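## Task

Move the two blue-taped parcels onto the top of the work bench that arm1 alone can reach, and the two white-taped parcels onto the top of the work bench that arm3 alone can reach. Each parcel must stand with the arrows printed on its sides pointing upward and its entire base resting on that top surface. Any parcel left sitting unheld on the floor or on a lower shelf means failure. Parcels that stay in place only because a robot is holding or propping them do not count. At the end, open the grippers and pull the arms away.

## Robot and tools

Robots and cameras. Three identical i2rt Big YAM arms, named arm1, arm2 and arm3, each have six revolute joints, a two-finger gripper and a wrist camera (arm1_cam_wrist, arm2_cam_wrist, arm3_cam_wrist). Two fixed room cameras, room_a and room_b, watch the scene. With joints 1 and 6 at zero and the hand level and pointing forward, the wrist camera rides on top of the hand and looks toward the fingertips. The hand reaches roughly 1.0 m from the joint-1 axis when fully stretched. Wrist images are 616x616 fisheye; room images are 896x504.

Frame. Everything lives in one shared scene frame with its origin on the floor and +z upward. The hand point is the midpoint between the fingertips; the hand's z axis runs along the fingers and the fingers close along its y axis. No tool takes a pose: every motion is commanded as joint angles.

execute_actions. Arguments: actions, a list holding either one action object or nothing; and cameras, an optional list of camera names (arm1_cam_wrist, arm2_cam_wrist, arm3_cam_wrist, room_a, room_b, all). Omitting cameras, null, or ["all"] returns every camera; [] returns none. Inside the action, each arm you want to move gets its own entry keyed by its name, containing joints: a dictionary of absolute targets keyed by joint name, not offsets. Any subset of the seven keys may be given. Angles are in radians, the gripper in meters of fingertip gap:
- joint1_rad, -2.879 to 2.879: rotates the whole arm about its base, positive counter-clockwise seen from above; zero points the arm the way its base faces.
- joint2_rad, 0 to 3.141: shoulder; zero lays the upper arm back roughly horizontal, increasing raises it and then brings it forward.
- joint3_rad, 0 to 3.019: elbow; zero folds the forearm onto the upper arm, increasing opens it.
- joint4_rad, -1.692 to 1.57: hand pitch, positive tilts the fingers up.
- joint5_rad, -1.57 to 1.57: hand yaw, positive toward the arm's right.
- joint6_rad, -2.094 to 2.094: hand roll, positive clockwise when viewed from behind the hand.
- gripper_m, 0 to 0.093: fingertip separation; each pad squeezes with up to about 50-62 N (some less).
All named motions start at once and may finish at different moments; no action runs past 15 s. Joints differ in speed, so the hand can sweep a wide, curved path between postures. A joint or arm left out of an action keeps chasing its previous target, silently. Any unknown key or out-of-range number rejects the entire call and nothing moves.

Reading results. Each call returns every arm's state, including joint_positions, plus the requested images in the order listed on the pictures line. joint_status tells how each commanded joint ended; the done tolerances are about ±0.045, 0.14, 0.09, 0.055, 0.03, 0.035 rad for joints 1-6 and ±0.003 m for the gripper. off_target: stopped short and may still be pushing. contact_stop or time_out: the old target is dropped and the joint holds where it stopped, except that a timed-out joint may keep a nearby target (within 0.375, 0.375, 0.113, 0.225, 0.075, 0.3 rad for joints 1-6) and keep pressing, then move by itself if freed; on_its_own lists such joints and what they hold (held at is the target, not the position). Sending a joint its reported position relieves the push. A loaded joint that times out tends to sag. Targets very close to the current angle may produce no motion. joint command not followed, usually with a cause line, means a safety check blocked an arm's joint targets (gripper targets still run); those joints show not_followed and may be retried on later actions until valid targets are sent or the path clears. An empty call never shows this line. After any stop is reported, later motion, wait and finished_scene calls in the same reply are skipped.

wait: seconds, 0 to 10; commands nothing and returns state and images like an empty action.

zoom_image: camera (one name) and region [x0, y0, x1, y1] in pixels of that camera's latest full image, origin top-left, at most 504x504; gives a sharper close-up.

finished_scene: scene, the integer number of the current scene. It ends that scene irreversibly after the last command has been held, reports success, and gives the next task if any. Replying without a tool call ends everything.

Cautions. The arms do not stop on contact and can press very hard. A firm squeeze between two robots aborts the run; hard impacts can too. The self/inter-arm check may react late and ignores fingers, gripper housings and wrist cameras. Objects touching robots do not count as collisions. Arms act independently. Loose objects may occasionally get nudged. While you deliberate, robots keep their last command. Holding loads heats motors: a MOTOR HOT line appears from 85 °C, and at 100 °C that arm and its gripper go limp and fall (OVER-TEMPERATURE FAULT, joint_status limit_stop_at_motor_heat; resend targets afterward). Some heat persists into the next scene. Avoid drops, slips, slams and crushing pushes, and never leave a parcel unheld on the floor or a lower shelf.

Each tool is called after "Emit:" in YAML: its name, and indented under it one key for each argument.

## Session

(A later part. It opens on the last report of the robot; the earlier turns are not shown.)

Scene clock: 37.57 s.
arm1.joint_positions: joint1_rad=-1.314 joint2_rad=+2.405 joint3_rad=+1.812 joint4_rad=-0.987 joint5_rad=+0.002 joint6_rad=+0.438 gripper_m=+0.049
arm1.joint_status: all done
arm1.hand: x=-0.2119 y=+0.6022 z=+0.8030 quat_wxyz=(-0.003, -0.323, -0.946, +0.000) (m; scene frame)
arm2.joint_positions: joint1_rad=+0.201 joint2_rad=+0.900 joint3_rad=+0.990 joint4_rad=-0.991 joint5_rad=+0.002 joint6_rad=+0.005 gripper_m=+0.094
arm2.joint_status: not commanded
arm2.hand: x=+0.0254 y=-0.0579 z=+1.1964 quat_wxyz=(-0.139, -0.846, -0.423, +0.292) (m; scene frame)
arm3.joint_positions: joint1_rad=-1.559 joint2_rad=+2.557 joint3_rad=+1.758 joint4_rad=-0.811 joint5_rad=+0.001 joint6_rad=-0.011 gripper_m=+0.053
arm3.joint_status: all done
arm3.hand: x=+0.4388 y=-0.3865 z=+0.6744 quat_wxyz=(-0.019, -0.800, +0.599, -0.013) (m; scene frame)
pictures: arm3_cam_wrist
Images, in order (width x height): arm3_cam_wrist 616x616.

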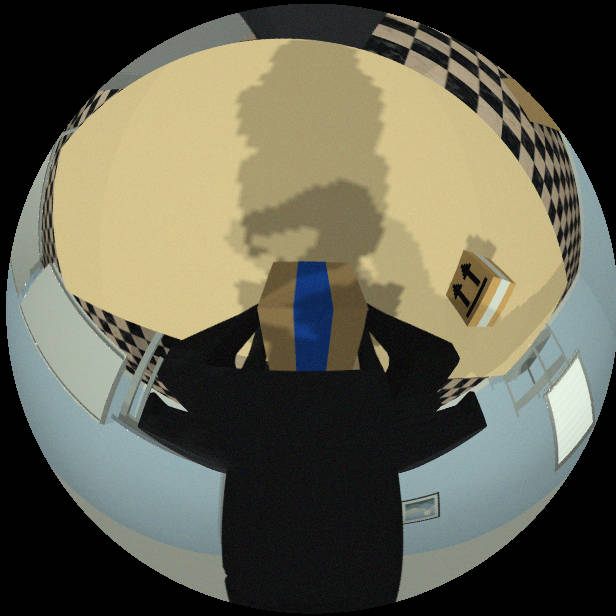

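Emit:
execute_actions:
  actions:
    - {"arm1":{"joints":{"joint2_rad":2.41,"gripper_m":0.093}},"arm3":{"joints":{"joint2_rad":2.60,"joint4_rad":-0.77}}}
  cameras: ["arm3_cam_wrist"]

Scene clock: 38.97 s.
arm1.joint_positions: joint1_rad=-1.314 joint2_rad=+2.405 joint3_rad=+1.812 joint4_rad=-0.987 joint5_rad=+0.002 joint6_rad=+0.438 gripper_m=+0.093
arm1.joint_status: all done
arm1.hand: x=-0.2119 y=+0.6022 z=+0.8030 quat_wxyz=(-0.003, -0.323, -0.946, +0.000) (m; scene frame)
arm2.joint_positions: joint1_rad=+0.201 joint2_rad=+0.900 joint3_rad=+0.990 joint4_rad=-0.991 joint5_rad=+0.002 joint6_rad=+0.005 gripper_m=+0.094
arm2.joint_status: not commanded
arm2.hand: x=+0.0254 y=-0.0579 z=+1.1964 quat_wxyz=(-0.139, -0.846, -0.423, +0.292) (m; scene frame)
arm3.joint_positions: joint1_rad=-1.559 joint2_rad=+2.589 joint3_rad=+1.758 joint4_rad=-0.782 joint5_rad=+0.001 joint6_rad=-0.011 gripper_m=+0.053
arm3.joint_status: all done
arm3.hand: x=+0.4399 y=-0.3915 z=+0.6545 quat_wxyz=(-0.020, -0.800, +0.599, -0.014) (m; scene frame)
pictures: arm3_cam_wrist
Images, in order (width x height): arm3_cam_wrist 616x616.

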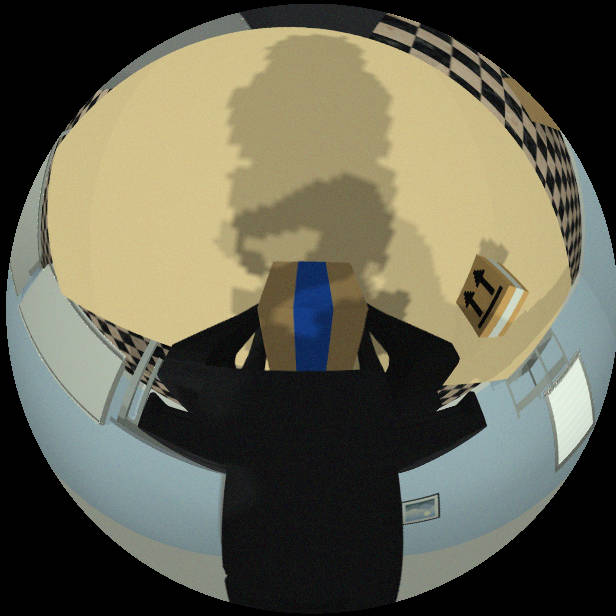

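Emit:
execute_actions:
  actions:
    - {"arm1":{"joints":{"joint2_rad":2.25,"joint3_rad":1.86,"joint4_rad":-1.14}},"arm3":{"joints":{"joint2_rad":2.63,"joint3_rad":1.81}}}
  cameras: ["arm3_cam_wrist","room_b"]

Scene clock: 41.03 s.
arm1.joint_positions: joint1_rad=-1.314 joint2_rad=+2.237 joint3_rad=+1.828 joint4_rad=-1.130 joint5_rad=+0.002 joint6_rad=+0.438 gripper_m=+0.093
arm1.joint_status: all done
arm1.hand: x=-0.2087 y=+0.6014 z=+0.9164 quat_wxyz=(-0.023, -0.323, -0.946, -0.002) (m; scene frame)
arm2.joint_positions: joint1_rad=+0.201 joint2_rad=+0.900 joint3_rad=+0.990 joint4_rad=-0.991 joint5_rad=+0.002 joint6_rad=+0.005 gripper_m=+0.094
arm2.joint_status: not commanded
arm2.hand: x=+0.0254 y=-0.0579 z=+1.1964 quat_wxyz=(-0.139, -0.846, -0.423, +0.292) (m; scene frame)
arm3.joint_positions: joint1_rad=-1.559 joint2_rad=+2.602 joint3_rad=+1.770 joint4_rad=-0.781 joint5_rad=+0.001 joint6_rad=-0.011 gripper_m=+0.053
arm3.joint_status: all done
arm3.hand: x=+0.4393 y=-0.3897 z=+0.6497 quat_wxyz=(-0.019, -0.800, +0.599, -0.014) (m; scene frame)
pictures: arm3_cam_wrist, room_b
Images, in order (width x height): arm3_cam_wrist 616x616, room_b 896x504.

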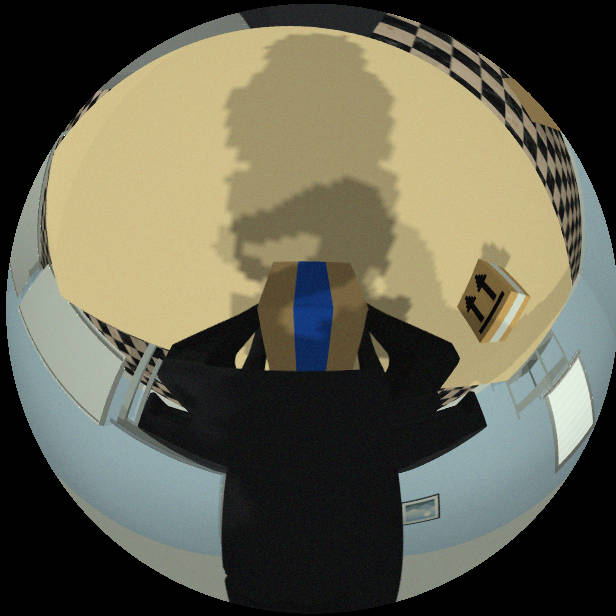

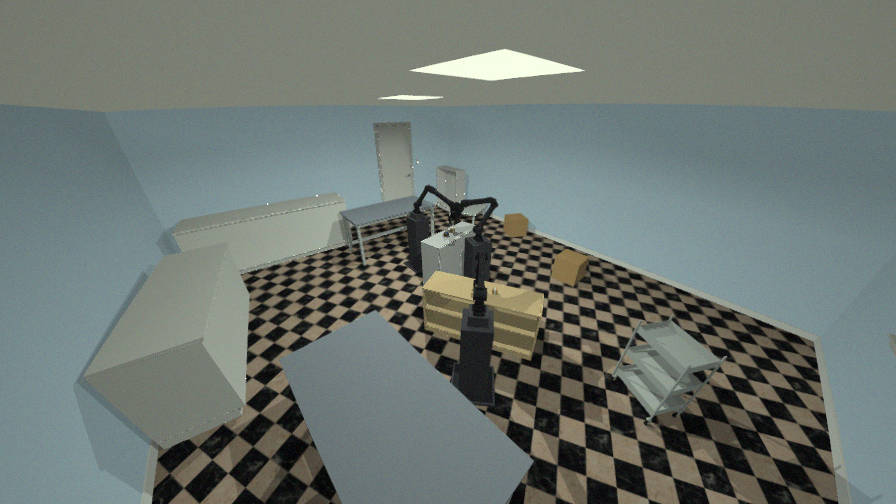

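Emit:
execute_actions:
  actions:
    - {"arm1":{"joints":{"joint1_rad":-1.57,"joint6_rad":-0.40}},"arm3":{"joints":{"joint2_rad":2.60,"gripper_m":0.093}}}
  cameras: ["arm1_cam_wrist","arm3_cam_wrist"]

Emit:
execute_actions:
  actions:
    - {"arm3":{"joints":{"joint2_rad":2.40,"joint3_rad":1.84,"joint4_rad":-0.98}}}
  cameras: []

Emit:
execute_actions:
  actions:
    - {"arm3":{"joints":{"joint1_rad":-1.85,"joint6_rad":-0.26}}}
  cameras: ["arm3_cam_wrist"]

Scene clock: 44.20 s.
arm1.joint_positions: joint1_rad=-1.565 joint2_rad=+2.237 joint3_rad=+1.828 joint4_rad=-1.130 joint5_rad=+0.001 joint6_rad=-0.390 gripper_m=+0.093
arm1.joint_status: all done
arm1.hand: x=-0.2655 y=+0.4442 z=+0.9160 quat_wxyz=(-0.021, -0.041, -0.999, +0.008) (m; scene frame)
arm2.joint_positions: joint1_rad=+0.201 joint2_rad=+0.900 joint3_rad=+0.990 joint4_rad=-0.991 joint5_rad=+0.002 joint6_rad=+0.005 gripper_m=+0.094
arm2.joint_status: not commanded
arm2.hand: x=+0.0254 y=-0.0579 z=+1.1964 quat_wxyz=(-0.139, -0.846, -0.423, +0.292) (m; scene frame)
arm3.joint_positions: joint1_rad=-1.559 joint2_rad=+2.602 joint3_rad=+1.770 joint4_rad=-0.781 joint5_rad=+0.001 joint6_rad=-0.011 gripper_m=+0.093
arm3.joint_status: all done
arm3.hand: x=+0.4393 y=-0.3897 z=+0.6497 quat_wxyz=(-0.019, -0.800, +0.599, -0.014) (m; scene frame)
pictures: arm1_cam_wrist, arm3_cam_wrist
Images, in order (width x height): arm1_cam_wrist 616x616, arm3_cam_wrist 616x616.

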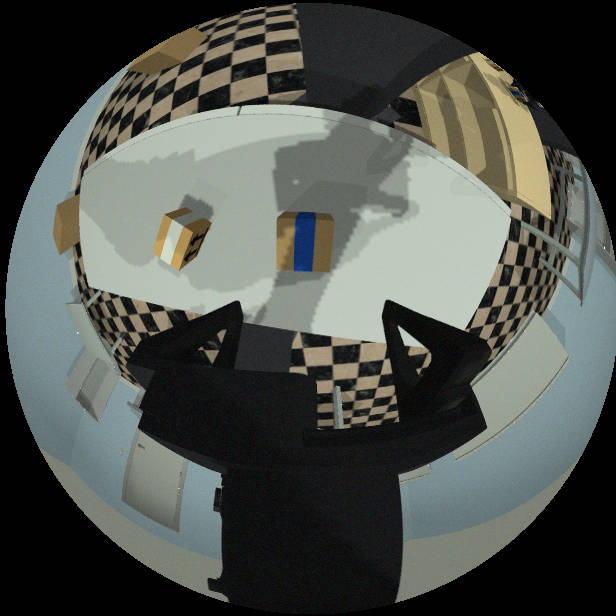

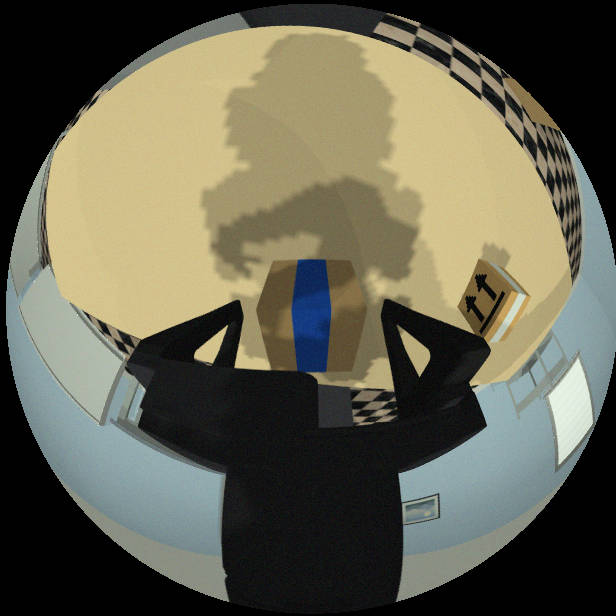

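Scene clock: 45.37 s.
arm1.joint_positions: joint1_rad=-1.565 joint2_rad=+2.237 joint3_rad=+1.828 joint4_rad=-1.130 joint5_rad=+0.001 joint6_rad=-0.391 gripper_m=+0.093
arm1.joint_status: not commanded
arm1.hand: x=-0.2655 y=+0.4442 z=+0.9160 quat_wxyz=(-0.021, -0.040, -0.999, +0.008) (m; scene frame)
arm2.joint_positions: joint1_rad=+0.201 joint2_rad=+0.900 joint3_rad=+0.990 joint4_rad=-0.991 joint5_rad=+0.002 joint6_rad=+0.005 gripper_m=+0.094
arm2.joint_status: not commanded
arm2.hand: x=+0.0254 y=-0.0579 z=+1.1964 quat_wxyz=(-0.139, -0.846, -0.423, +0.292) (m; scene frame)
arm3.joint_positions: joint1_rad=-1.559 joint2_rad=+2.382 joint3_rad=+1.820 joint4_rad=-0.970 joint5_rad=+0.001 joint6_rad=-0.011 gripper_m=+0.093
arm3.joint_status: all done
arm3.hand: x=+0.4285 y=-0.3431 z=+0.8034 quat_wxyz=(+0.005, -0.800, +0.600, +0.018) (m; scene frame)
pictures: none
No camera images: the call's "cameras" was empty. Leave "cameras" out to get every camera's image.

Scene clock: 47.00 s.
arm1.joint_positions: joint1_rad=-1.565 joint2_rad=+2.237 joint3_rad=+1.828 joint4_rad=-1.130 joint5_rad=+0.001 joint6_rad=-0.391 gripper_m=+0.093
arm1.joint_status: not commanded
arm1.hand: x=-0.2655 y=+0.4442 z=+0.9160 quat_wxyz=(-0.021, -0.040, -0.999, +0.008) (m; scene frame)
arm2.joint_positions: joint1_rad=+0.201 joint2_rad=+0.900 joint3_rad=+0.990 joint4_rad=-0.991 joint5_rad=+0.002 joint6_rad=+0.005 gripper_m=+0.094
arm2.joint_status: not commanded
arm2.hand: x=+0.0254 y=-0.0579 z=+1.1964 quat_wxyz=(-0.139, -0.846, -0.423, +0.292) (m; scene frame)
arm3.joint_positions: joint1_rad=-1.841 joint2_rad=+2.382 joint3_rad=+1.820 joint4_rad=-0.970 joint5_rad=+0.001 joint6_rad=-0.248 gripper_m=+0.093
arm3.joint_status: all done
arm3.hand: x=+0.6171 y=-0.3181 z=+0.8008 quat_wxyz=(+0.009, -0.786, +0.618, +0.014) (m; scene frame)
pictures: arm3_cam_wrist
Images, in order (width x height): arm3_cam_wrist 616x616.

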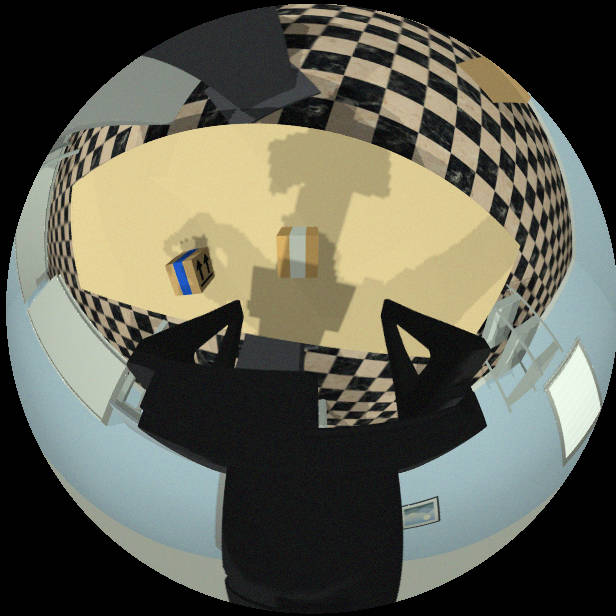

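Emit:
execute_actions:
  actions:
    - {"arm1":{"joints":{"joint1_rad":-1.54,"joint2_rad":2.345,"joint3_rad":1.90,"joint4_rad":-1.105}},"arm3":{"joints":{"joint1_rad":-1.805,"joint6_rad":0,"joint2_rad":2.69,"joint3_rad":2.29,"joint4_rad":-1.50}}}
  cameras: ["arm1_cam_wrist","arm3_cam_wrist"]

Scene clock: 50.33 s.
arm1.joint_positions: joint1_rad=-1.548 joint2_rad=+2.321 joint3_rad=+1.858 joint4_rad=-1.114 joint5_rad=+0.001 joint6_rad=-0.391 gripper_m=+0.093
arm1.joint_status: all done
arm1.hand: x=-0.2578 y=+0.4531 z=+0.8721 quat_wxyz=(-0.004, -0.032, -0.999, +0.000) (m; scene frame)
arm2.joint_positions: joint1_rad=+0.201 joint2_rad=+0.900 joint3_rad=+0.990 joint4_rad=-0.991 joint5_rad=+0.002 joint6_rad=+0.005 gripper_m=+0.094
arm2.joint_status: not commanded
arm2.hand: x=+0.0254 y=-0.0579 z=+1.1964 quat_wxyz=(-0.139, -0.846, -0.423, +0.292) (m; scene frame)
arm3.joint_positions: joint1_rad=-1.806 joint2_rad=+2.706 joint3_rad=+2.247 joint4_rad=-1.487 joint5_rad=+0.001 joint6_rad=-0.013 gripper_m=+0.093
arm3.joint_status: all done
arm3.hand: x=+0.5936 y=-0.3482 z=+0.7398 quat_wxyz=(-0.137, -0.708, +0.680, -0.131) (m; scene frame)
pictures: arm1_cam_wrist, arm3_cam_wrist
Images, in order (width x height): arm1_cam_wrist 616x616, arm3_cam_wrist 616x616.

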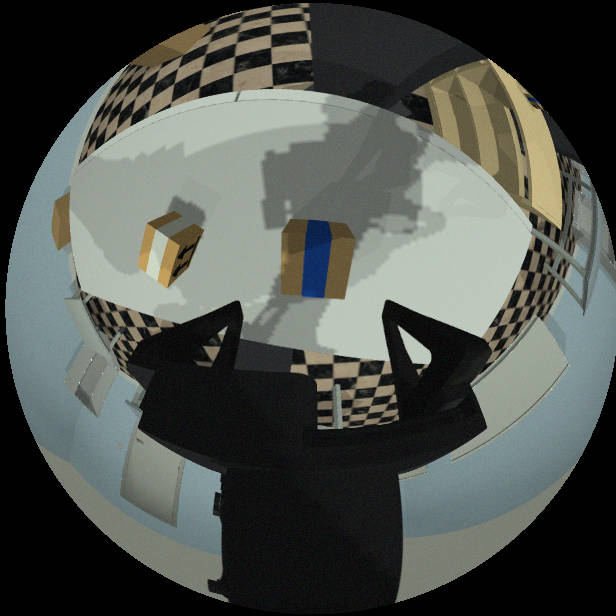

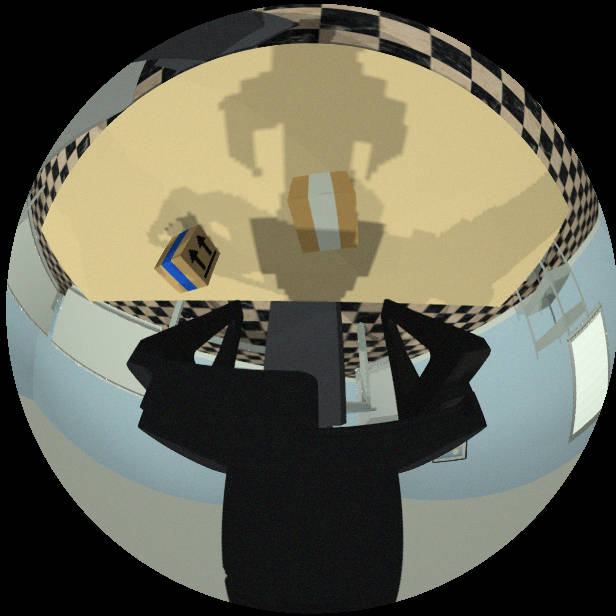

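Emit:
execute_actions:
  actions:
    - {"arm1":{"joints":{"joint2_rad":2.465,"joint3_rad":1.925,"joint4_rad":-1.01}},"arm3":{"joints":{"joint1_rad":-1.833,"joint2_rad":2.965,"joint3_rad":2.60,"joint4_rad":-1.52}}}
  cameras: ["arm1_cam_wrist","arm3_cam_wrist"]

Scene clock: 52.90 s.
arm1.joint_positions: joint1_rad=-1.548 joint2_rad=+2.452 joint3_rad=+1.892 joint4_rad=-1.020 joint5_rad=+0.001 joint6_rad=-0.391 gripper_m=+0.093
arm1.joint_status: all done
arm1.hand: x=-0.2491 y=+0.4492 z=+0.7979 quat_wxyz=(-0.002, -0.032, -0.999, -0.001) (m; scene frame)
arm2.joint_positions: joint1_rad=+0.201 joint2_rad=+0.900 joint3_rad=+0.990 joint4_rad=-0.991 joint5_rad=+0.002 joint6_rad=+0.005 gripper_m=+0.094
arm2.joint_status: not commanded
arm2.hand: x=+0.0254 y=-0.0579 z=+1.1964 quat_wxyz=(-0.139, -0.846, -0.423, +0.292) (m; scene frame)
arm3.joint_positions: joint1_rad=-1.828 joint2_rad=+2.978 joint3_rad=+2.550 joint4_rad=-1.512 joint5_rad=+0.001 joint6_rad=-0.012 gripper_m=+0.093
arm3.joint_status: all done
arm3.hand: x=+0.6064 y=-0.3298 z=+0.6457 quat_wxyz=(-0.137, -0.701, +0.688, -0.128) (m; scene frame)
pictures: arm1_cam_wrist, arm3_cam_wrist
Images, in order (width x height): arm1_cam_wrist 616x616, arm3_cam_wrist 616x616.

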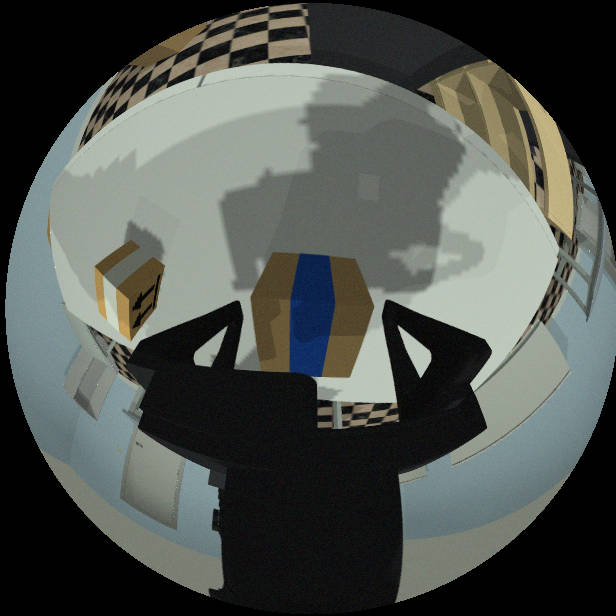

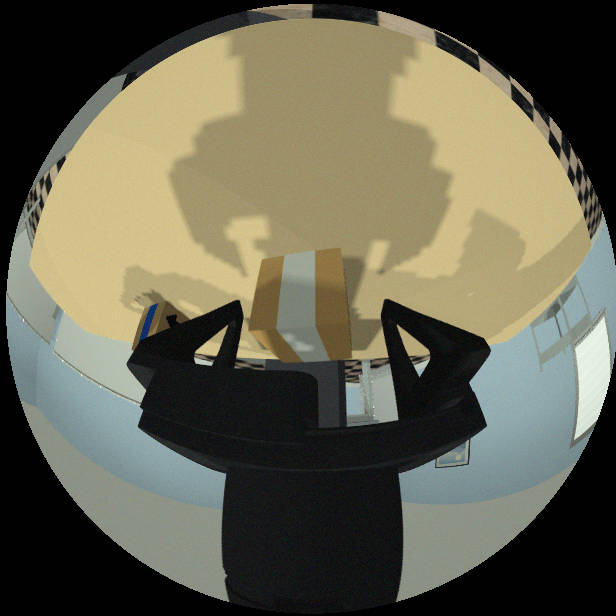

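Emit:
execute_actions:
  actions:
    - {"arm1":{"joints":{"joint2_rad":2.452,"gripper_m":0.035}},"arm3":{"joints":{"joint1_rad":-1.815,"gripper_m":0.035}}}
  cameras: []

Emit:
execute_actions:
  actions:
    - {"arm1":{"joints":{"joint2_rad":2.2,"joint4_rad":-1.25}},"arm3":{"joints":{"joint2_rad":2.45}}}
  cameras: ["arm1_cam_wrist","arm3_cam_wrist"]

Scene clock: 54.30 s.
arm1.joint_positions: joint1_rad=-1.548 joint2_rad=+2.452 joint3_rad=+1.892 joint4_rad=-1.020 joint5_rad=+0.001 joint6_rad=-0.392 gripper_m=+0.053
arm1.joint_status: gripper_m off_target (ended at +0.053, target +0.035); the others done
arm1.hand: x=-0.2490 y=+0.4491 z=+0.7979 quat_wxyz=(-0.003, -0.032, -0.999, -0.001) (m; scene frame)
arm2.joint_positions: joint1_rad=+0.201 joint2_rad=+0.900 joint3_rad=+0.990 joint4_rad=-0.991 joint5_rad=+0.002 joint6_rad=+0.005 gripper_m=+0.094
arm2.joint_status: not commanded
arm2.hand: x=+0.0254 y=-0.0579 z=+1.1964 quat_wxyz=(-0.139, -0.846, -0.423, +0.292) (m; scene frame)
arm3.joint_positions: joint1_rad=-1.827 joint2_rad=+2.978 joint3_rad=+2.550 joint4_rad=-1.512 joint5_rad=+0.001 joint6_rad=-0.011 gripper_m=+0.050
arm3.joint_status: gripper_m off_target (ended at +0.050, target +0.035); the others done
arm3.hand: x=+0.6054 y=-0.3298 z=+0.6457 quat_wxyz=(-0.137, -0.702, +0.688, -0.128) (m; scene frame)
pictures: none
No camera images: the call's "cameras" was empty. Leave "cameras" out to get every camera's image.

Scene clock: 56.27 s.
arm1.joint_positions: joint1_rad=-1.548 joint2_rad=+2.169 joint3_rad=+1.902 joint4_rad=-1.240 joint5_rad=+0.001 joint6_rad=-0.392 gripper_m=+0.053
arm1.joint_status: all done
arm1.hand: x=-0.2545 y=+0.4510 z=+0.9861 quat_wxyz=(-0.036, -0.032, -0.999, +0.014) (m; scene frame)
arm2.joint_positions: joint1_rad=+0.201 joint2_rad=+0.900 joint3_rad=+0.990 joint4_rad=-0.991 joint5_rad=+0.002 joint6_rad=+0.005 gripper_m=+0.094
arm2.joint_status: not commanded
arm2.hand: x=+0.0254 y=-0.0579 z=+1.1964 quat_wxyz=(-0.139, -0.846, -0.423, +0.292) (m; scene frame)
arm3.joint_positions: joint1_rad=-1.827 joint2_rad=+2.462 joint3_rad=+2.590 joint4_rad=-1.512 joint5_rad=+0.001 joint6_rad=-0.011 gripper_m=+0.050
arm3.joint_status: all done
arm3.hand: x=+0.6096 y=-0.2085 z=+1.0302 quat_wxyz=(+0.059, -0.710, +0.699, +0.067) (m; scene frame)
pictures: arm1_cam_wrist, arm3_cam_wrist
Images, in order (width x height): arm1_cam_wrist 616x616, arm3_cam_wrist 616x616.

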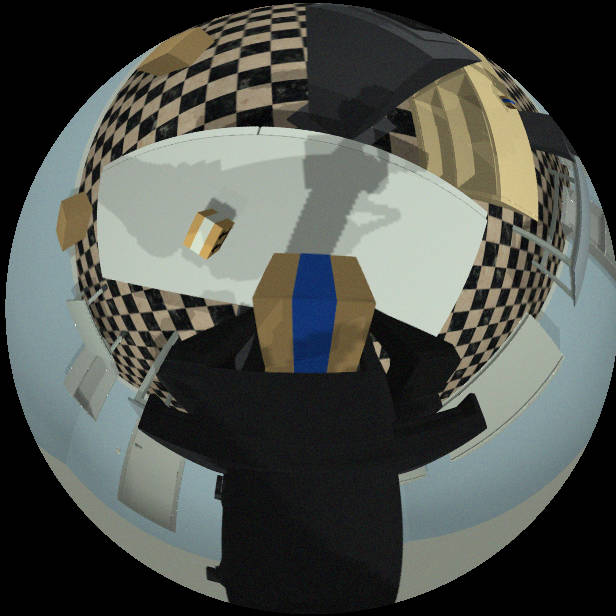

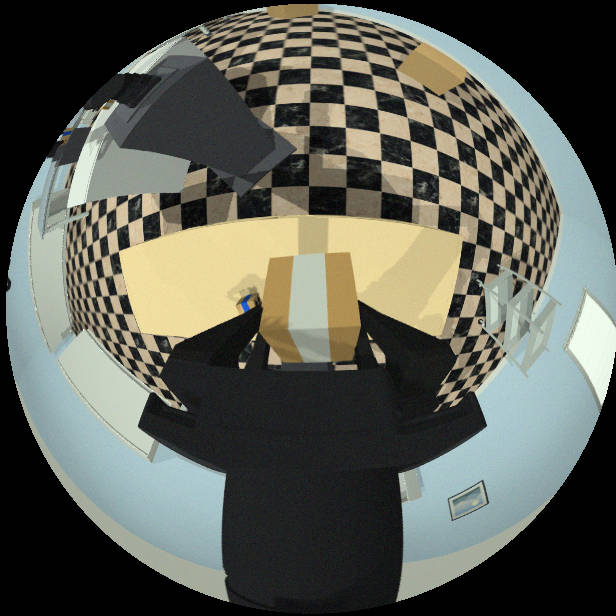

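Emit:
execute_actions:
  actions:
    - {"arm1":{"joints":{"joint1_rad":1.85,"joint6_rad":0}},"arm3":{"joints":{"joint1_rad":1.1,"joint2_rad":1.9,"joint3_rad":1.8,"joint4_rad":-1.1}}}
  cameras: []

Emit:
execute_actions:
  actions:
    - {"arm1":{"joints":{"joint2_rad":2.36,"joint3_rad":1.97,"joint4_rad":-1.14}},"arm3":{"joints":{"joint2_rad":2.1,"joint3_rad":1.03,"joint4_rad":0.76}},"arm2":{"joints":{"joint1_rad":1.14,"joint2_rad":1.9,"joint3_rad":0.95,"joint4_rad":0.3,"joint6_rad":0}}}

Scene clock: 61.40 s.
arm1.joint_positions: joint1_rad=+1.859 joint2_rad=+2.175 joint3_rad=+1.902 joint4_rad=-1.240 joint5_rad=-0.002 joint6_rad=-0.010 gripper_m=+0.053
arm1.joint_status: all done
arm1.hand: x=-1.5234 y=+0.8753 z=+0.9645 quat_wxyz=(-0.001, +0.996, -0.090, -0.022) (m; scene frame)
arm2.joint_positions: joint1_rad=+0.201 joint2_rad=+0.900 joint3_rad=+0.990 joint4_rad=-0.991 joint5_rad=+0.002 joint6_rad=+0.005 gripper_m=+0.094
arm2.joint_status: not commanded
arm2.hand: x=+0.0254 y=-0.0579 z=+1.1964 quat_wxyz=(-0.139, -0.846, -0.423, +0.292) (m; scene frame)
arm3.joint_positions: joint1_rad=+1.109 joint2_rad=+1.924 joint3_rad=+1.795 joint4_rad=-1.099 joint5_rad=-0.002 joint6_rad=-0.009 gripper_m=+0.050
arm3.joint_status: all done
arm3.hand: x=+0.4792 y=-1.6559 z=+1.1021 quat_wxyz=(-0.107, -0.759, -0.627, +0.139) (m; scene frame)
pictures: none
No camera images: the call's "cameras" was empty. Leave "cameras" out to get every camera's image.

Scene clock: 63.37 s.
arm1.joint_positions: joint1_rad=+1.859 joint2_rad=+2.364 joint3_rad=+1.935 joint4_rad=-1.150 joint5_rad=-0.002 joint6_rad=-0.010 gripper_m=+0.053
arm1.joint_status: all done
arm1.hand: x=-1.5315 y=+0.8769 z=+0.8522 quat_wxyz=(+0.002, +0.996, -0.090, +0.011) (m; scene frame)
arm2.joint_positions: joint1_rad=+1.148 joint2_rad=+1.909 joint3_rad=+0.943 joint4_rad=+0.281 joint5_rad=-0.001 joint6_rad=+0.005 gripper_m=+0.094
arm2.joint_status: all done
arm2.hand: x=+0.4333 y=-0.3460 z=+0.8750 quat_wxyz=(-0.341, -0.538, -0.730, +0.248) (m; scene frame)
arm3.joint_positions: joint1_rad=+1.108 joint2_rad=+2.095 joint3_rad=+1.024 joint4_rad=+0.736 joint5_rad=-0.002 joint6_rad=-0.008 gripper_m=+0.049
arm3.joint_status: all done
arm3.hand: x=+0.4750 y=-1.6647 z=+0.9284 quat_wxyz=(-0.364, -0.625, -0.519, +0.455) (m; scene frame)
pictures: arm1_cam_wrist, arm2_cam_wrist, arm3_cam_wrist, room_a, room_b
Images, in order (width x height): arm1_cam_wrist 616x616, arm2_cam_wrist 616x616, arm3_cam_wrist 616x616, room_a 896x504, room_b 896x504.

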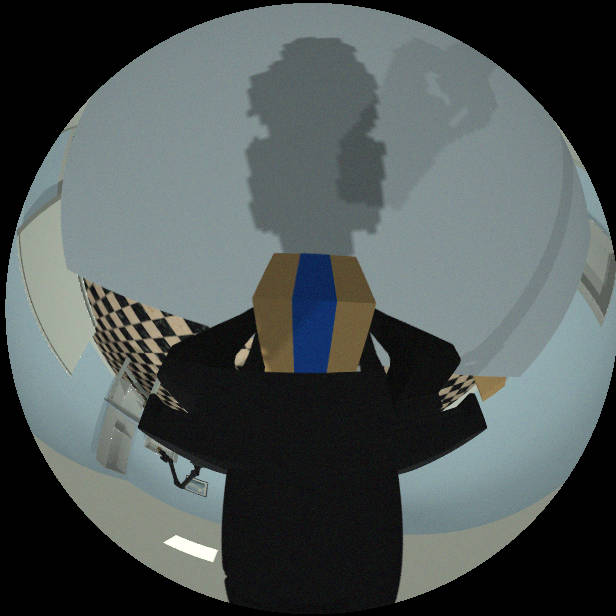

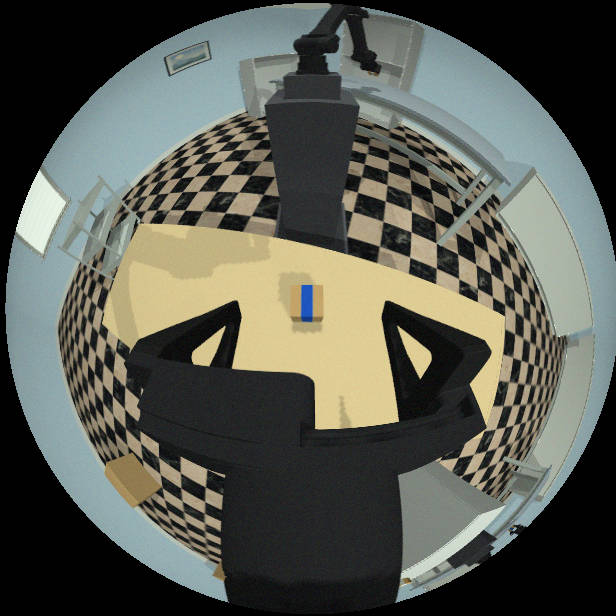

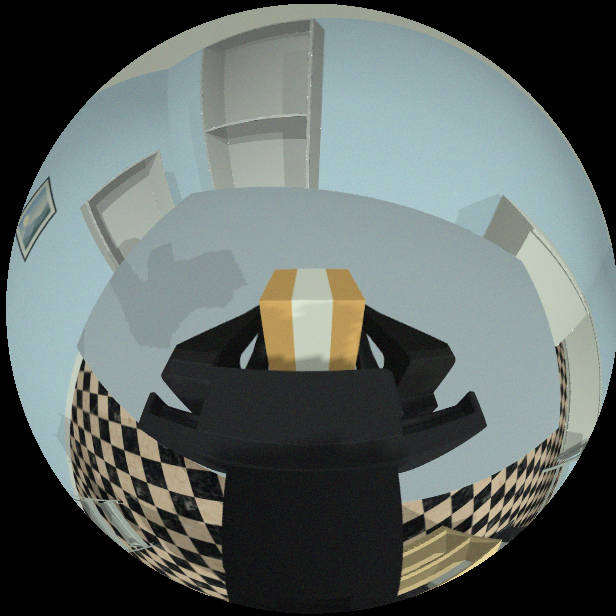

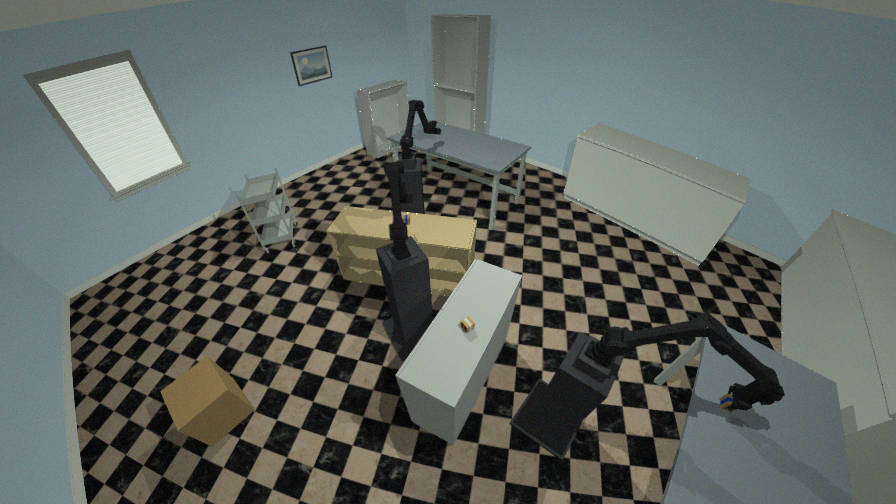

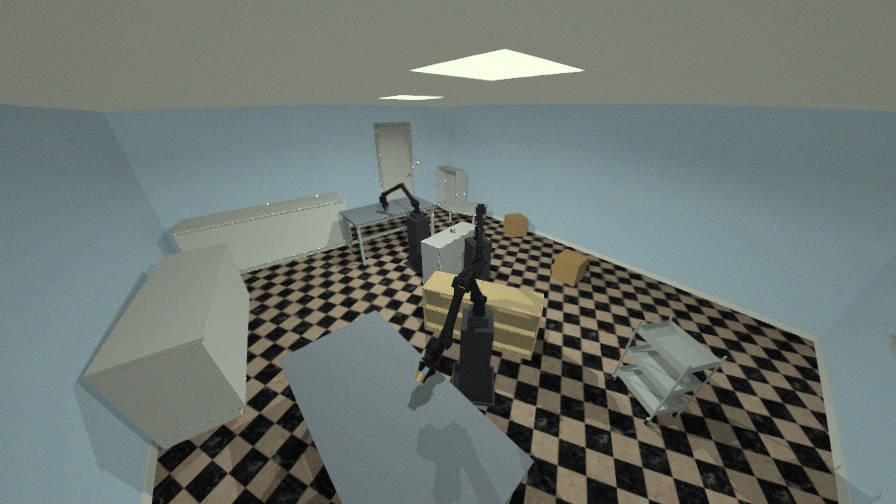

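Emit:
execute_actions:
  actions:
    - {"arm1":{"joints":{"joint2_rad":2.45,"joint4_rad":-1.065}},"arm3":{"joints":{"joint2_rad":2.355,"joint3_rad":1.17,"joint4_rad":0.865}},"arm2":{"joints":{"joint2_rad":2.335,"joint3_rad":0.99,"joint4_rad":0.725}}}
  cameras: ["arm2_cam_wrist","arm3_cam_wrist"]

Scene clock: 66.37 s.
arm1.joint_positions: joint1_rad=+1.859 joint2_rad=+2.427 joint3_rad=+1.935 joint4_rad=-1.076 joint5_rad=-0.002 joint6_rad=-0.010 gripper_m=+0.053
arm1.joint_status: all done
arm1.hand: x=-1.5357 y=+0.8778 z=+0.8099 quat_wxyz=(+0.001, +0.996, -0.090, +0.006) (m; scene frame)
arm2.joint_positions: joint1_rad=+1.148 joint2_rad=+2.349 joint3_rad=+0.977 joint4_rad=+0.707 joint5_rad=-0.001 joint6_rad=+0.005 gripper_m=+0.094
arm2.joint_status: all done
arm2.hand: x=+0.4283 y=-0.3295 z=+0.7057 quat_wxyz=(-0.348, -0.536, -0.726, +0.253) (m; scene frame)
arm3.joint_positions: joint1_rad=+1.108 joint2_rad=+2.372 joint3_rad=+1.149 joint4_rad=+0.845 joint5_rad=-0.002 joint6_rad=-0.008 gripper_m=+0.049
arm3.joint_status: all done
arm3.hand: x=+0.4707 y=-1.6797 z=+0.8159 quat_wxyz=(-0.353, -0.634, -0.527, +0.442) (m; scene frame)
pictures: arm2_cam_wrist, arm3_cam_wrist
Images, in order (width x height): arm2_cam_wrist 616x616, arm3_cam_wrist 616x616.

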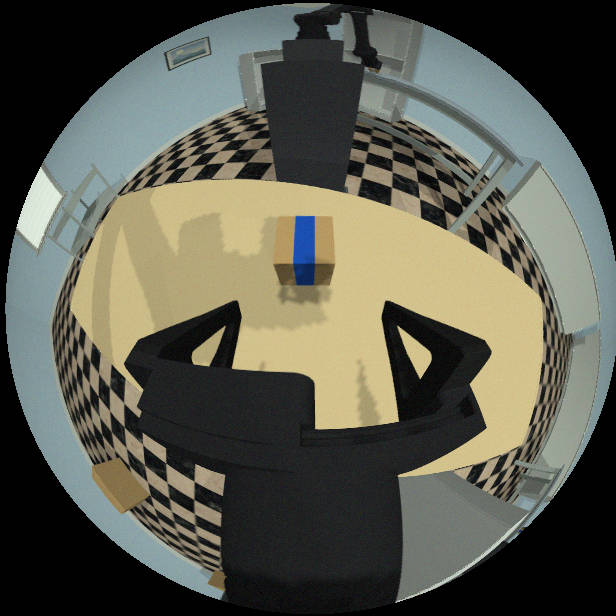

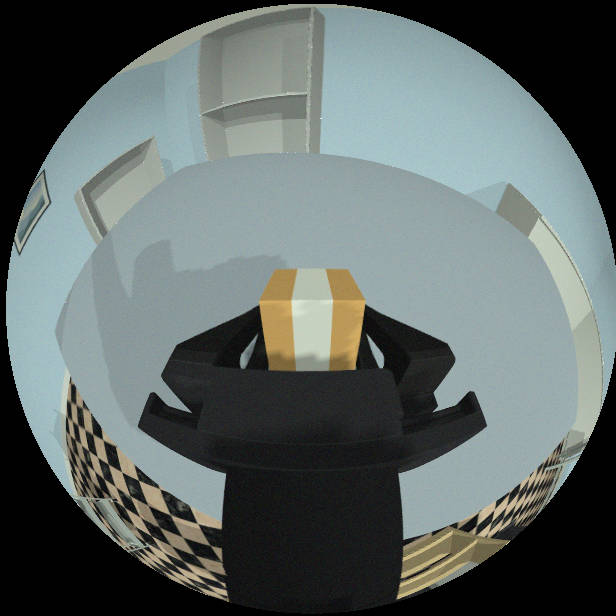

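Emit:
execute_actions:
  actions:
    - {"arm1":{"joints":{"joint2_rad":2.48,"joint4_rad":-1.04}},"arm3":{"joints":{"joint2_rad":2.415,"joint4_rad":0.885}},"arm2":{"joints":{"joint1_rad":1.17,"joint2_rad":2.515,"joint3_rad":1.265,"joint4_rad":0.61}}}
  cameras: ["arm2_cam_wrist","arm3_cam_wrist"]

Scene clock: 68.00 s.
arm1.joint_positions: joint1_rad=+1.859 joint2_rad=+2.444 joint3_rad=+1.935 joint4_rad=-1.052 joint5_rad=-0.002 joint6_rad=-0.010 gripper_m=+0.053
arm1.joint_status: all done
arm1.hand: x=-1.5377 y=+0.8781 z=+0.7989 quat_wxyz=(+0.001, +0.996, -0.090, +0.002) (m; scene frame)
arm2.joint_positions: joint1_rad=+1.164 joint2_rad=+2.529 joint3_rad=+1.243 joint4_rad=+0.616 joint5_rad=-0.001 joint6_rad=+0.005 gripper_m=+0.094
arm2.joint_status: all done
arm2.hand: x=+0.4580 y=-0.3881 z=+0.6516 quat_wxyz=(-0.348, -0.531, -0.732, +0.249) (m; scene frame)
arm3.joint_positions: joint1_rad=+1.108 joint2_rad=+2.388 joint3_rad=+1.149 joint4_rad=+0.873 joint5_rad=-0.002 joint6_rad=-0.007 gripper_m=+0.049
arm3.joint_status: all done
arm3.hand: x=+0.4709 y=-1.6784 z=+0.8113 quat_wxyz=(-0.357, -0.632, -0.524, +0.446) (m; scene frame)
pictures: arm2_cam_wrist, arm3_cam_wrist
Images, in order (width x height): arm2_cam_wrist 616x616, arm3_cam_wrist 616x616.

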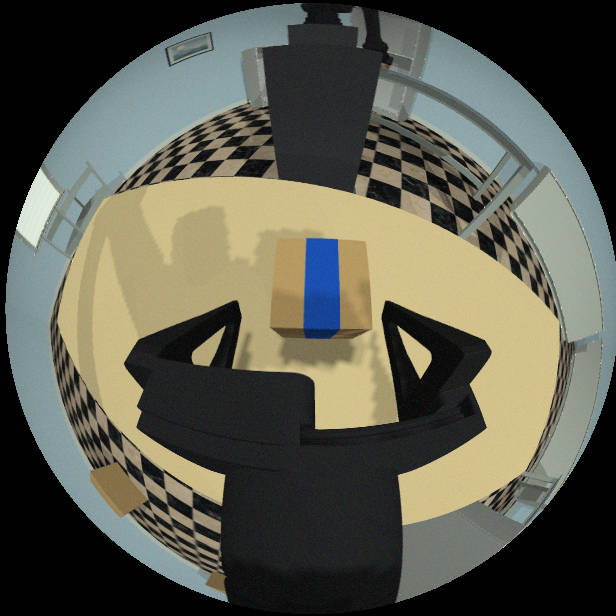

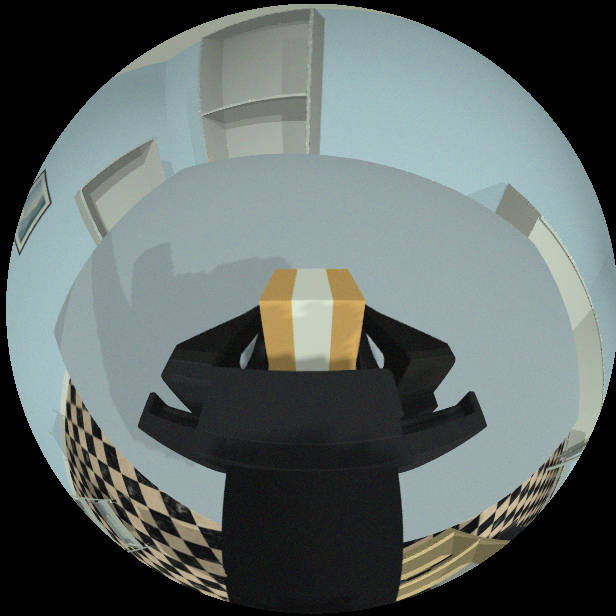

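Emit:
execute_actions:
  actions:
    - {"arm1":{"joints":{"joint2_rad":2.45,"gripper_m":0.093}},"arm3":{"joints":{"joint2_rad":2.44}},"arm2":{"joints":{"joint1_rad":1.148,"joint3_rad":1.295,"joint4_rad":0.575}}}
  cameras: ["arm2_cam_wrist"]

Scene clock: 69.33 s.
arm1.joint_positions: joint1_rad=+1.859 joint2_rad=+2.444 joint3_rad=+1.935 joint4_rad=-1.052 joint5_rad=-0.002 joint6_rad=-0.009 gripper_m=+0.093
arm1.joint_status: all done
arm1.hand: x=-1.5377 y=+0.8781 z=+0.7989 quat_wxyz=(+0.001, +0.996, -0.090, +0.002) (m; scene frame)
arm2.joint_positions: joint1_rad=+1.156 joint2_rad=+2.529 joint3_rad=+1.271 joint4_rad=+0.584 joint5_rad=-0.001 joint6_rad=+0.005 gripper_m=+0.094
arm2.joint_status: all done
arm2.hand: x=+0.4555 y=-0.3989 z=+0.6537 quat_wxyz=(-0.345, -0.534, -0.730, +0.249) (m; scene frame)
arm3.joint_positions: joint1_rad=+1.108 joint2_rad=+2.393 joint3_rad=+1.149 joint4_rad=+0.884 joint5_rad=-0.002 joint6_rad=-0.006 gripper_m=+0.049
arm3.joint_status: all done
arm3.hand: x=+0.4709 y=-1.6781 z=+0.8102 quat_wxyz=(-0.358, -0.631, -0.523, +0.447) (m; scene frame)
pictures: arm2_cam_wrist
Images, in order (width x height): arm2_cam_wrist 616x616.

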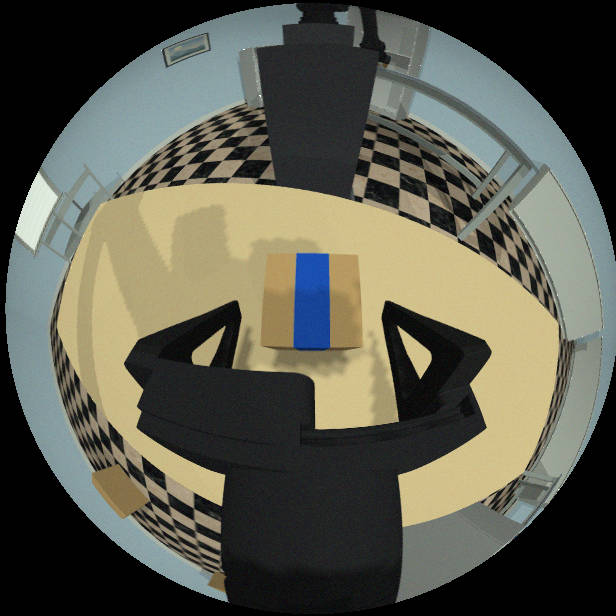

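Arm3 seems in contact. Release it, close arm2, lift arm1.

Emit:
execute_actions:
  actions:
    - {"arm1":{"joints":{"joint2_rad":2.1,"joint4_rad":-1.3}},"arm3":{"joints":{"joint2_rad":2.395,"gripper_m":0.093}},"arm2":{"joints":{"gripper_m":0.035}}}
  cameras: ["arm1_cam_wrist","arm2_cam_wrist","arm3_cam_wrist"]

Scene clock: 71.57 s.
arm1.joint_positions: joint1_rad=+1.859 joint2_rad=+2.069 joint3_rad=+1.958 joint4_rad=-1.289 joint5_rad=-0.002 joint6_rad=-0.009 gripper_m=+0.093
arm1.joint_status: all done
arm1.hand: x=-1.5335 y=+0.8772 z=+1.0550 quat_wxyz=(-0.007, +0.993, -0.090, -0.078) (m; scene frame)
arm2.joint_positions: joint1_rad=+1.156 joint2_rad=+2.529 joint3_rad=+1.271 joint4_rad=+0.583 joint5_rad=-0.001 joint6_rad=+0.005 gripper_m=+0.053
arm2.joint_status: gripper_m off_target (ended at +0.053, target +0.035)
arm2.hand: x=+0.4555 y=-0.3988 z=+0.6537 quat_wxyz=(-0.345, -0.534, -0.730, +0.249) (m; scene frame)
arm3.joint_positions: joint1_rad=+1.108 joint2_rad=+2.393 joint3_rad=+1.149 joint4_rad=+0.884 joint5_rad=-0.002 joint6_rad=-0.006 gripper_m=+0.093
arm3.joint_status: all done
arm3.hand: x=+0.4709 y=-1.6781 z=+0.8102 quat_wxyz=(-0.358, -0.631, -0.523, +0.447) (m; scene frame)
pictures: arm1_cam_wrist, arm2_cam_wrist, arm3_cam_wrist
Images, in order (width x height): arm1_cam_wrist 616x616, arm2_cam_wrist 616x616, arm3_cam_wrist 616x616.

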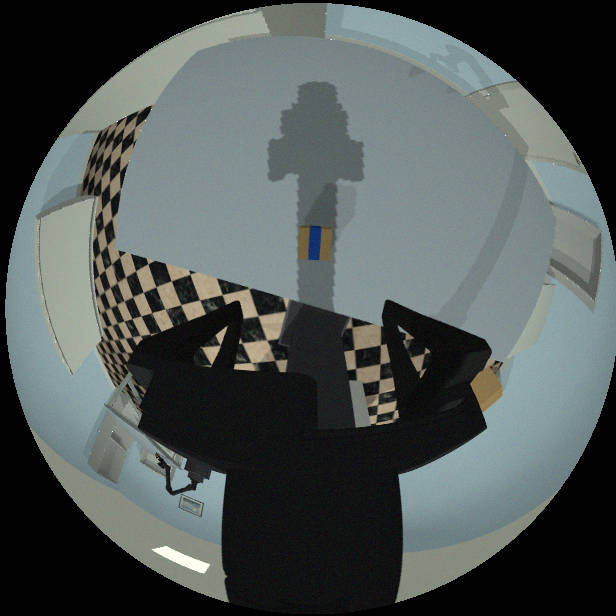

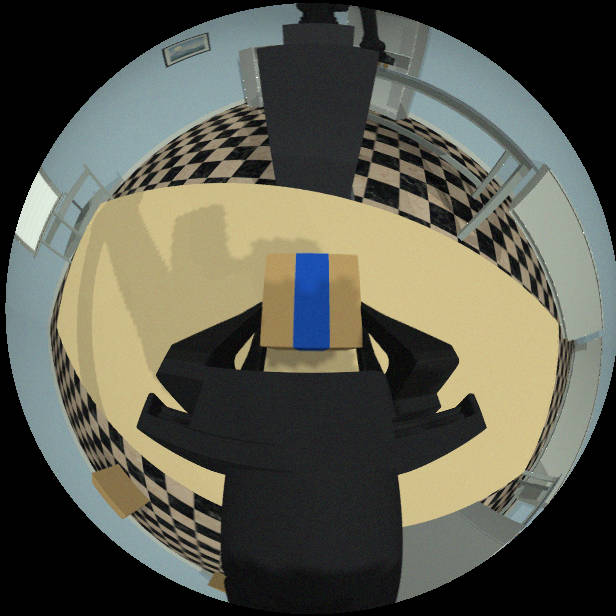

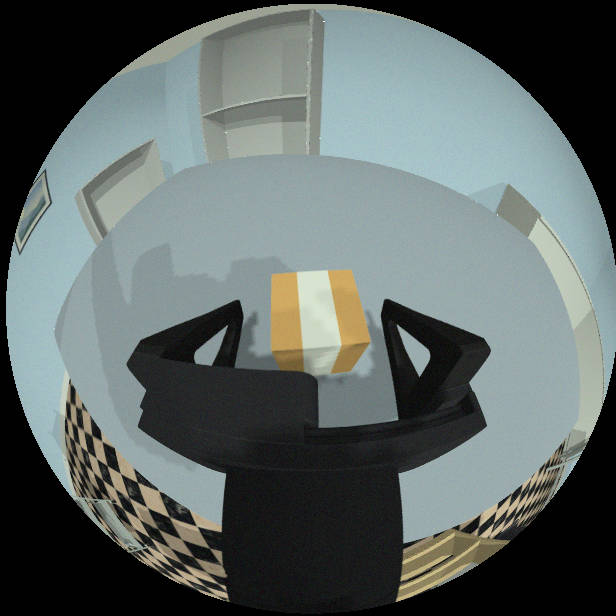

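Emit:
execute_actions:
  actions:
    - {"arm3":{"joints":{"joint2_rad":1.95}},"arm2":{"joints":{"joint2_rad":1.75}}}
  cameras: []

Emit:
execute_actions:
  actions:
    - {"arm3":{"joints":{"joint1_rad":1.35,"joint2_rad":2.15,"joint3_rad":1.9,"joint4_rad":-1.3}},"arm2":{"joints":{"joint1_rad":-1.08,"joint2_rad":1.95,"joint3_rad":1.6,"joint4_rad":-1.66}}}
  cameras: ["arm2_cam_wrist","arm3_cam_wrist"]

Scene clock: 75.37 s.
arm1.joint_positions: joint1_rad=+1.859 joint2_rad=+2.069 joint3_rad=+1.958 joint4_rad=-1.289 joint5_rad=-0.002 joint6_rad=-0.009 gripper_m=+0.093
arm1.joint_status: not commanded
arm1.hand: x=-1.5335 y=+0.8772 z=+1.0550 quat_wxyz=(-0.007, +0.993, -0.090, -0.078) (m; scene frame)
arm2.joint_positions: joint1_rad=+1.156 joint2_rad=+1.761 joint3_rad=+1.278 joint4_rad=+0.570 joint5_rad=-0.001 joint6_rad=+0.005 gripper_m=+0.053
arm2.joint_status: all done
arm2.hand: x=+0.4773 y=-0.4681 z=+1.2108 quat_wxyz=(-0.593, -0.403, -0.550, +0.429) (m; scene frame)
arm3.joint_positions: joint1_rad=+1.108 joint2_rad=+1.940 joint3_rad=+1.154 joint4_rad=+0.884 joint5_rad=-0.002 joint6_rad=-0.006 gripper_m=+0.093
arm3.joint_status: all done
arm3.hand: x=+0.4674 y=-1.7130 z=+1.1335 quat_wxyz=(-0.466, -0.513, -0.428, +0.580) (m; scene frame)
pictures: none
No camera images: the call's "cameras" was empty. Leave "cameras" out to get every camera's image.

Scene clock: 77.63 s.
arm1.joint_positions: joint1_rad=+1.859 joint2_rad=+2.069 joint3_rad=+1.958 joint4_rad=-1.289 joint5_rad=-0.002 joint6_rad=-0.009 gripper_m=+0.093
arm1.joint_status: not commanded
arm1.hand: x=-1.5335 y=+0.8772 z=+1.0550 quat_wxyz=(-0.007, +0.993, -0.090, -0.078) (m; scene frame)
arm2.joint_positions: joint1_rad=-1.088 joint2_rad=+1.971 joint3_rad=+1.573 joint4_rad=-1.645 joint5_rad=+0.002 joint6_rad=+0.005 gripper_m=+0.053
arm2.joint_status: all done
arm2.hand: x=-0.1931 y=+0.4110 z=+0.9799 quat_wxyz=(-0.033, -0.957, +0.178, -0.227) (m; scene frame)
arm3.joint_positions: joint1_rad=+1.346 joint2_rad=+2.142 joint3_rad=+1.862 joint4_rad=-1.289 joint5_rad=-0.001 joint6_rad=-0.006 gripper_m=+0.093
arm3.joint_status: all done
arm3.hand: x=+0.6364 y=-1.6432 z=+0.9793 quat_wxyz=(+0.001, -0.692, -0.722, +0.008) (m; scene frame)
pictures: arm2_cam_wrist, arm3_cam_wrist
Images, in order (width x height): arm2_cam_wrist 616x616, arm3_cam_wrist 616x616.

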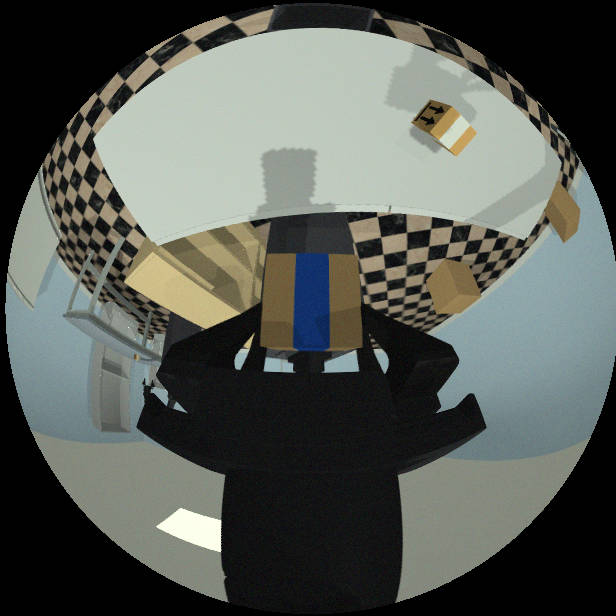

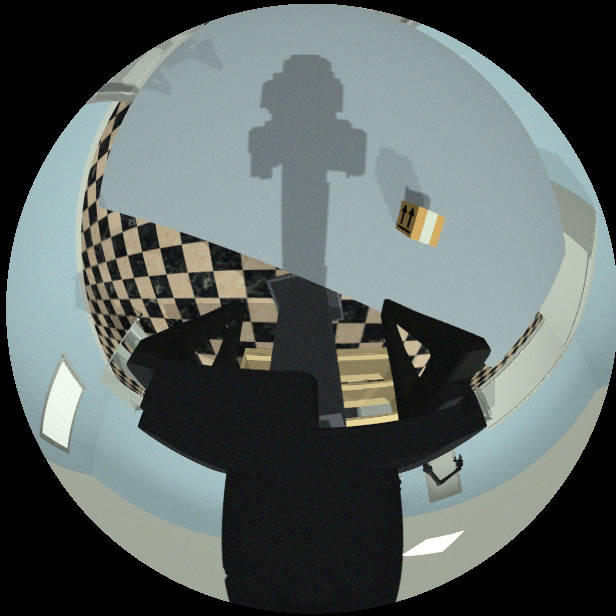

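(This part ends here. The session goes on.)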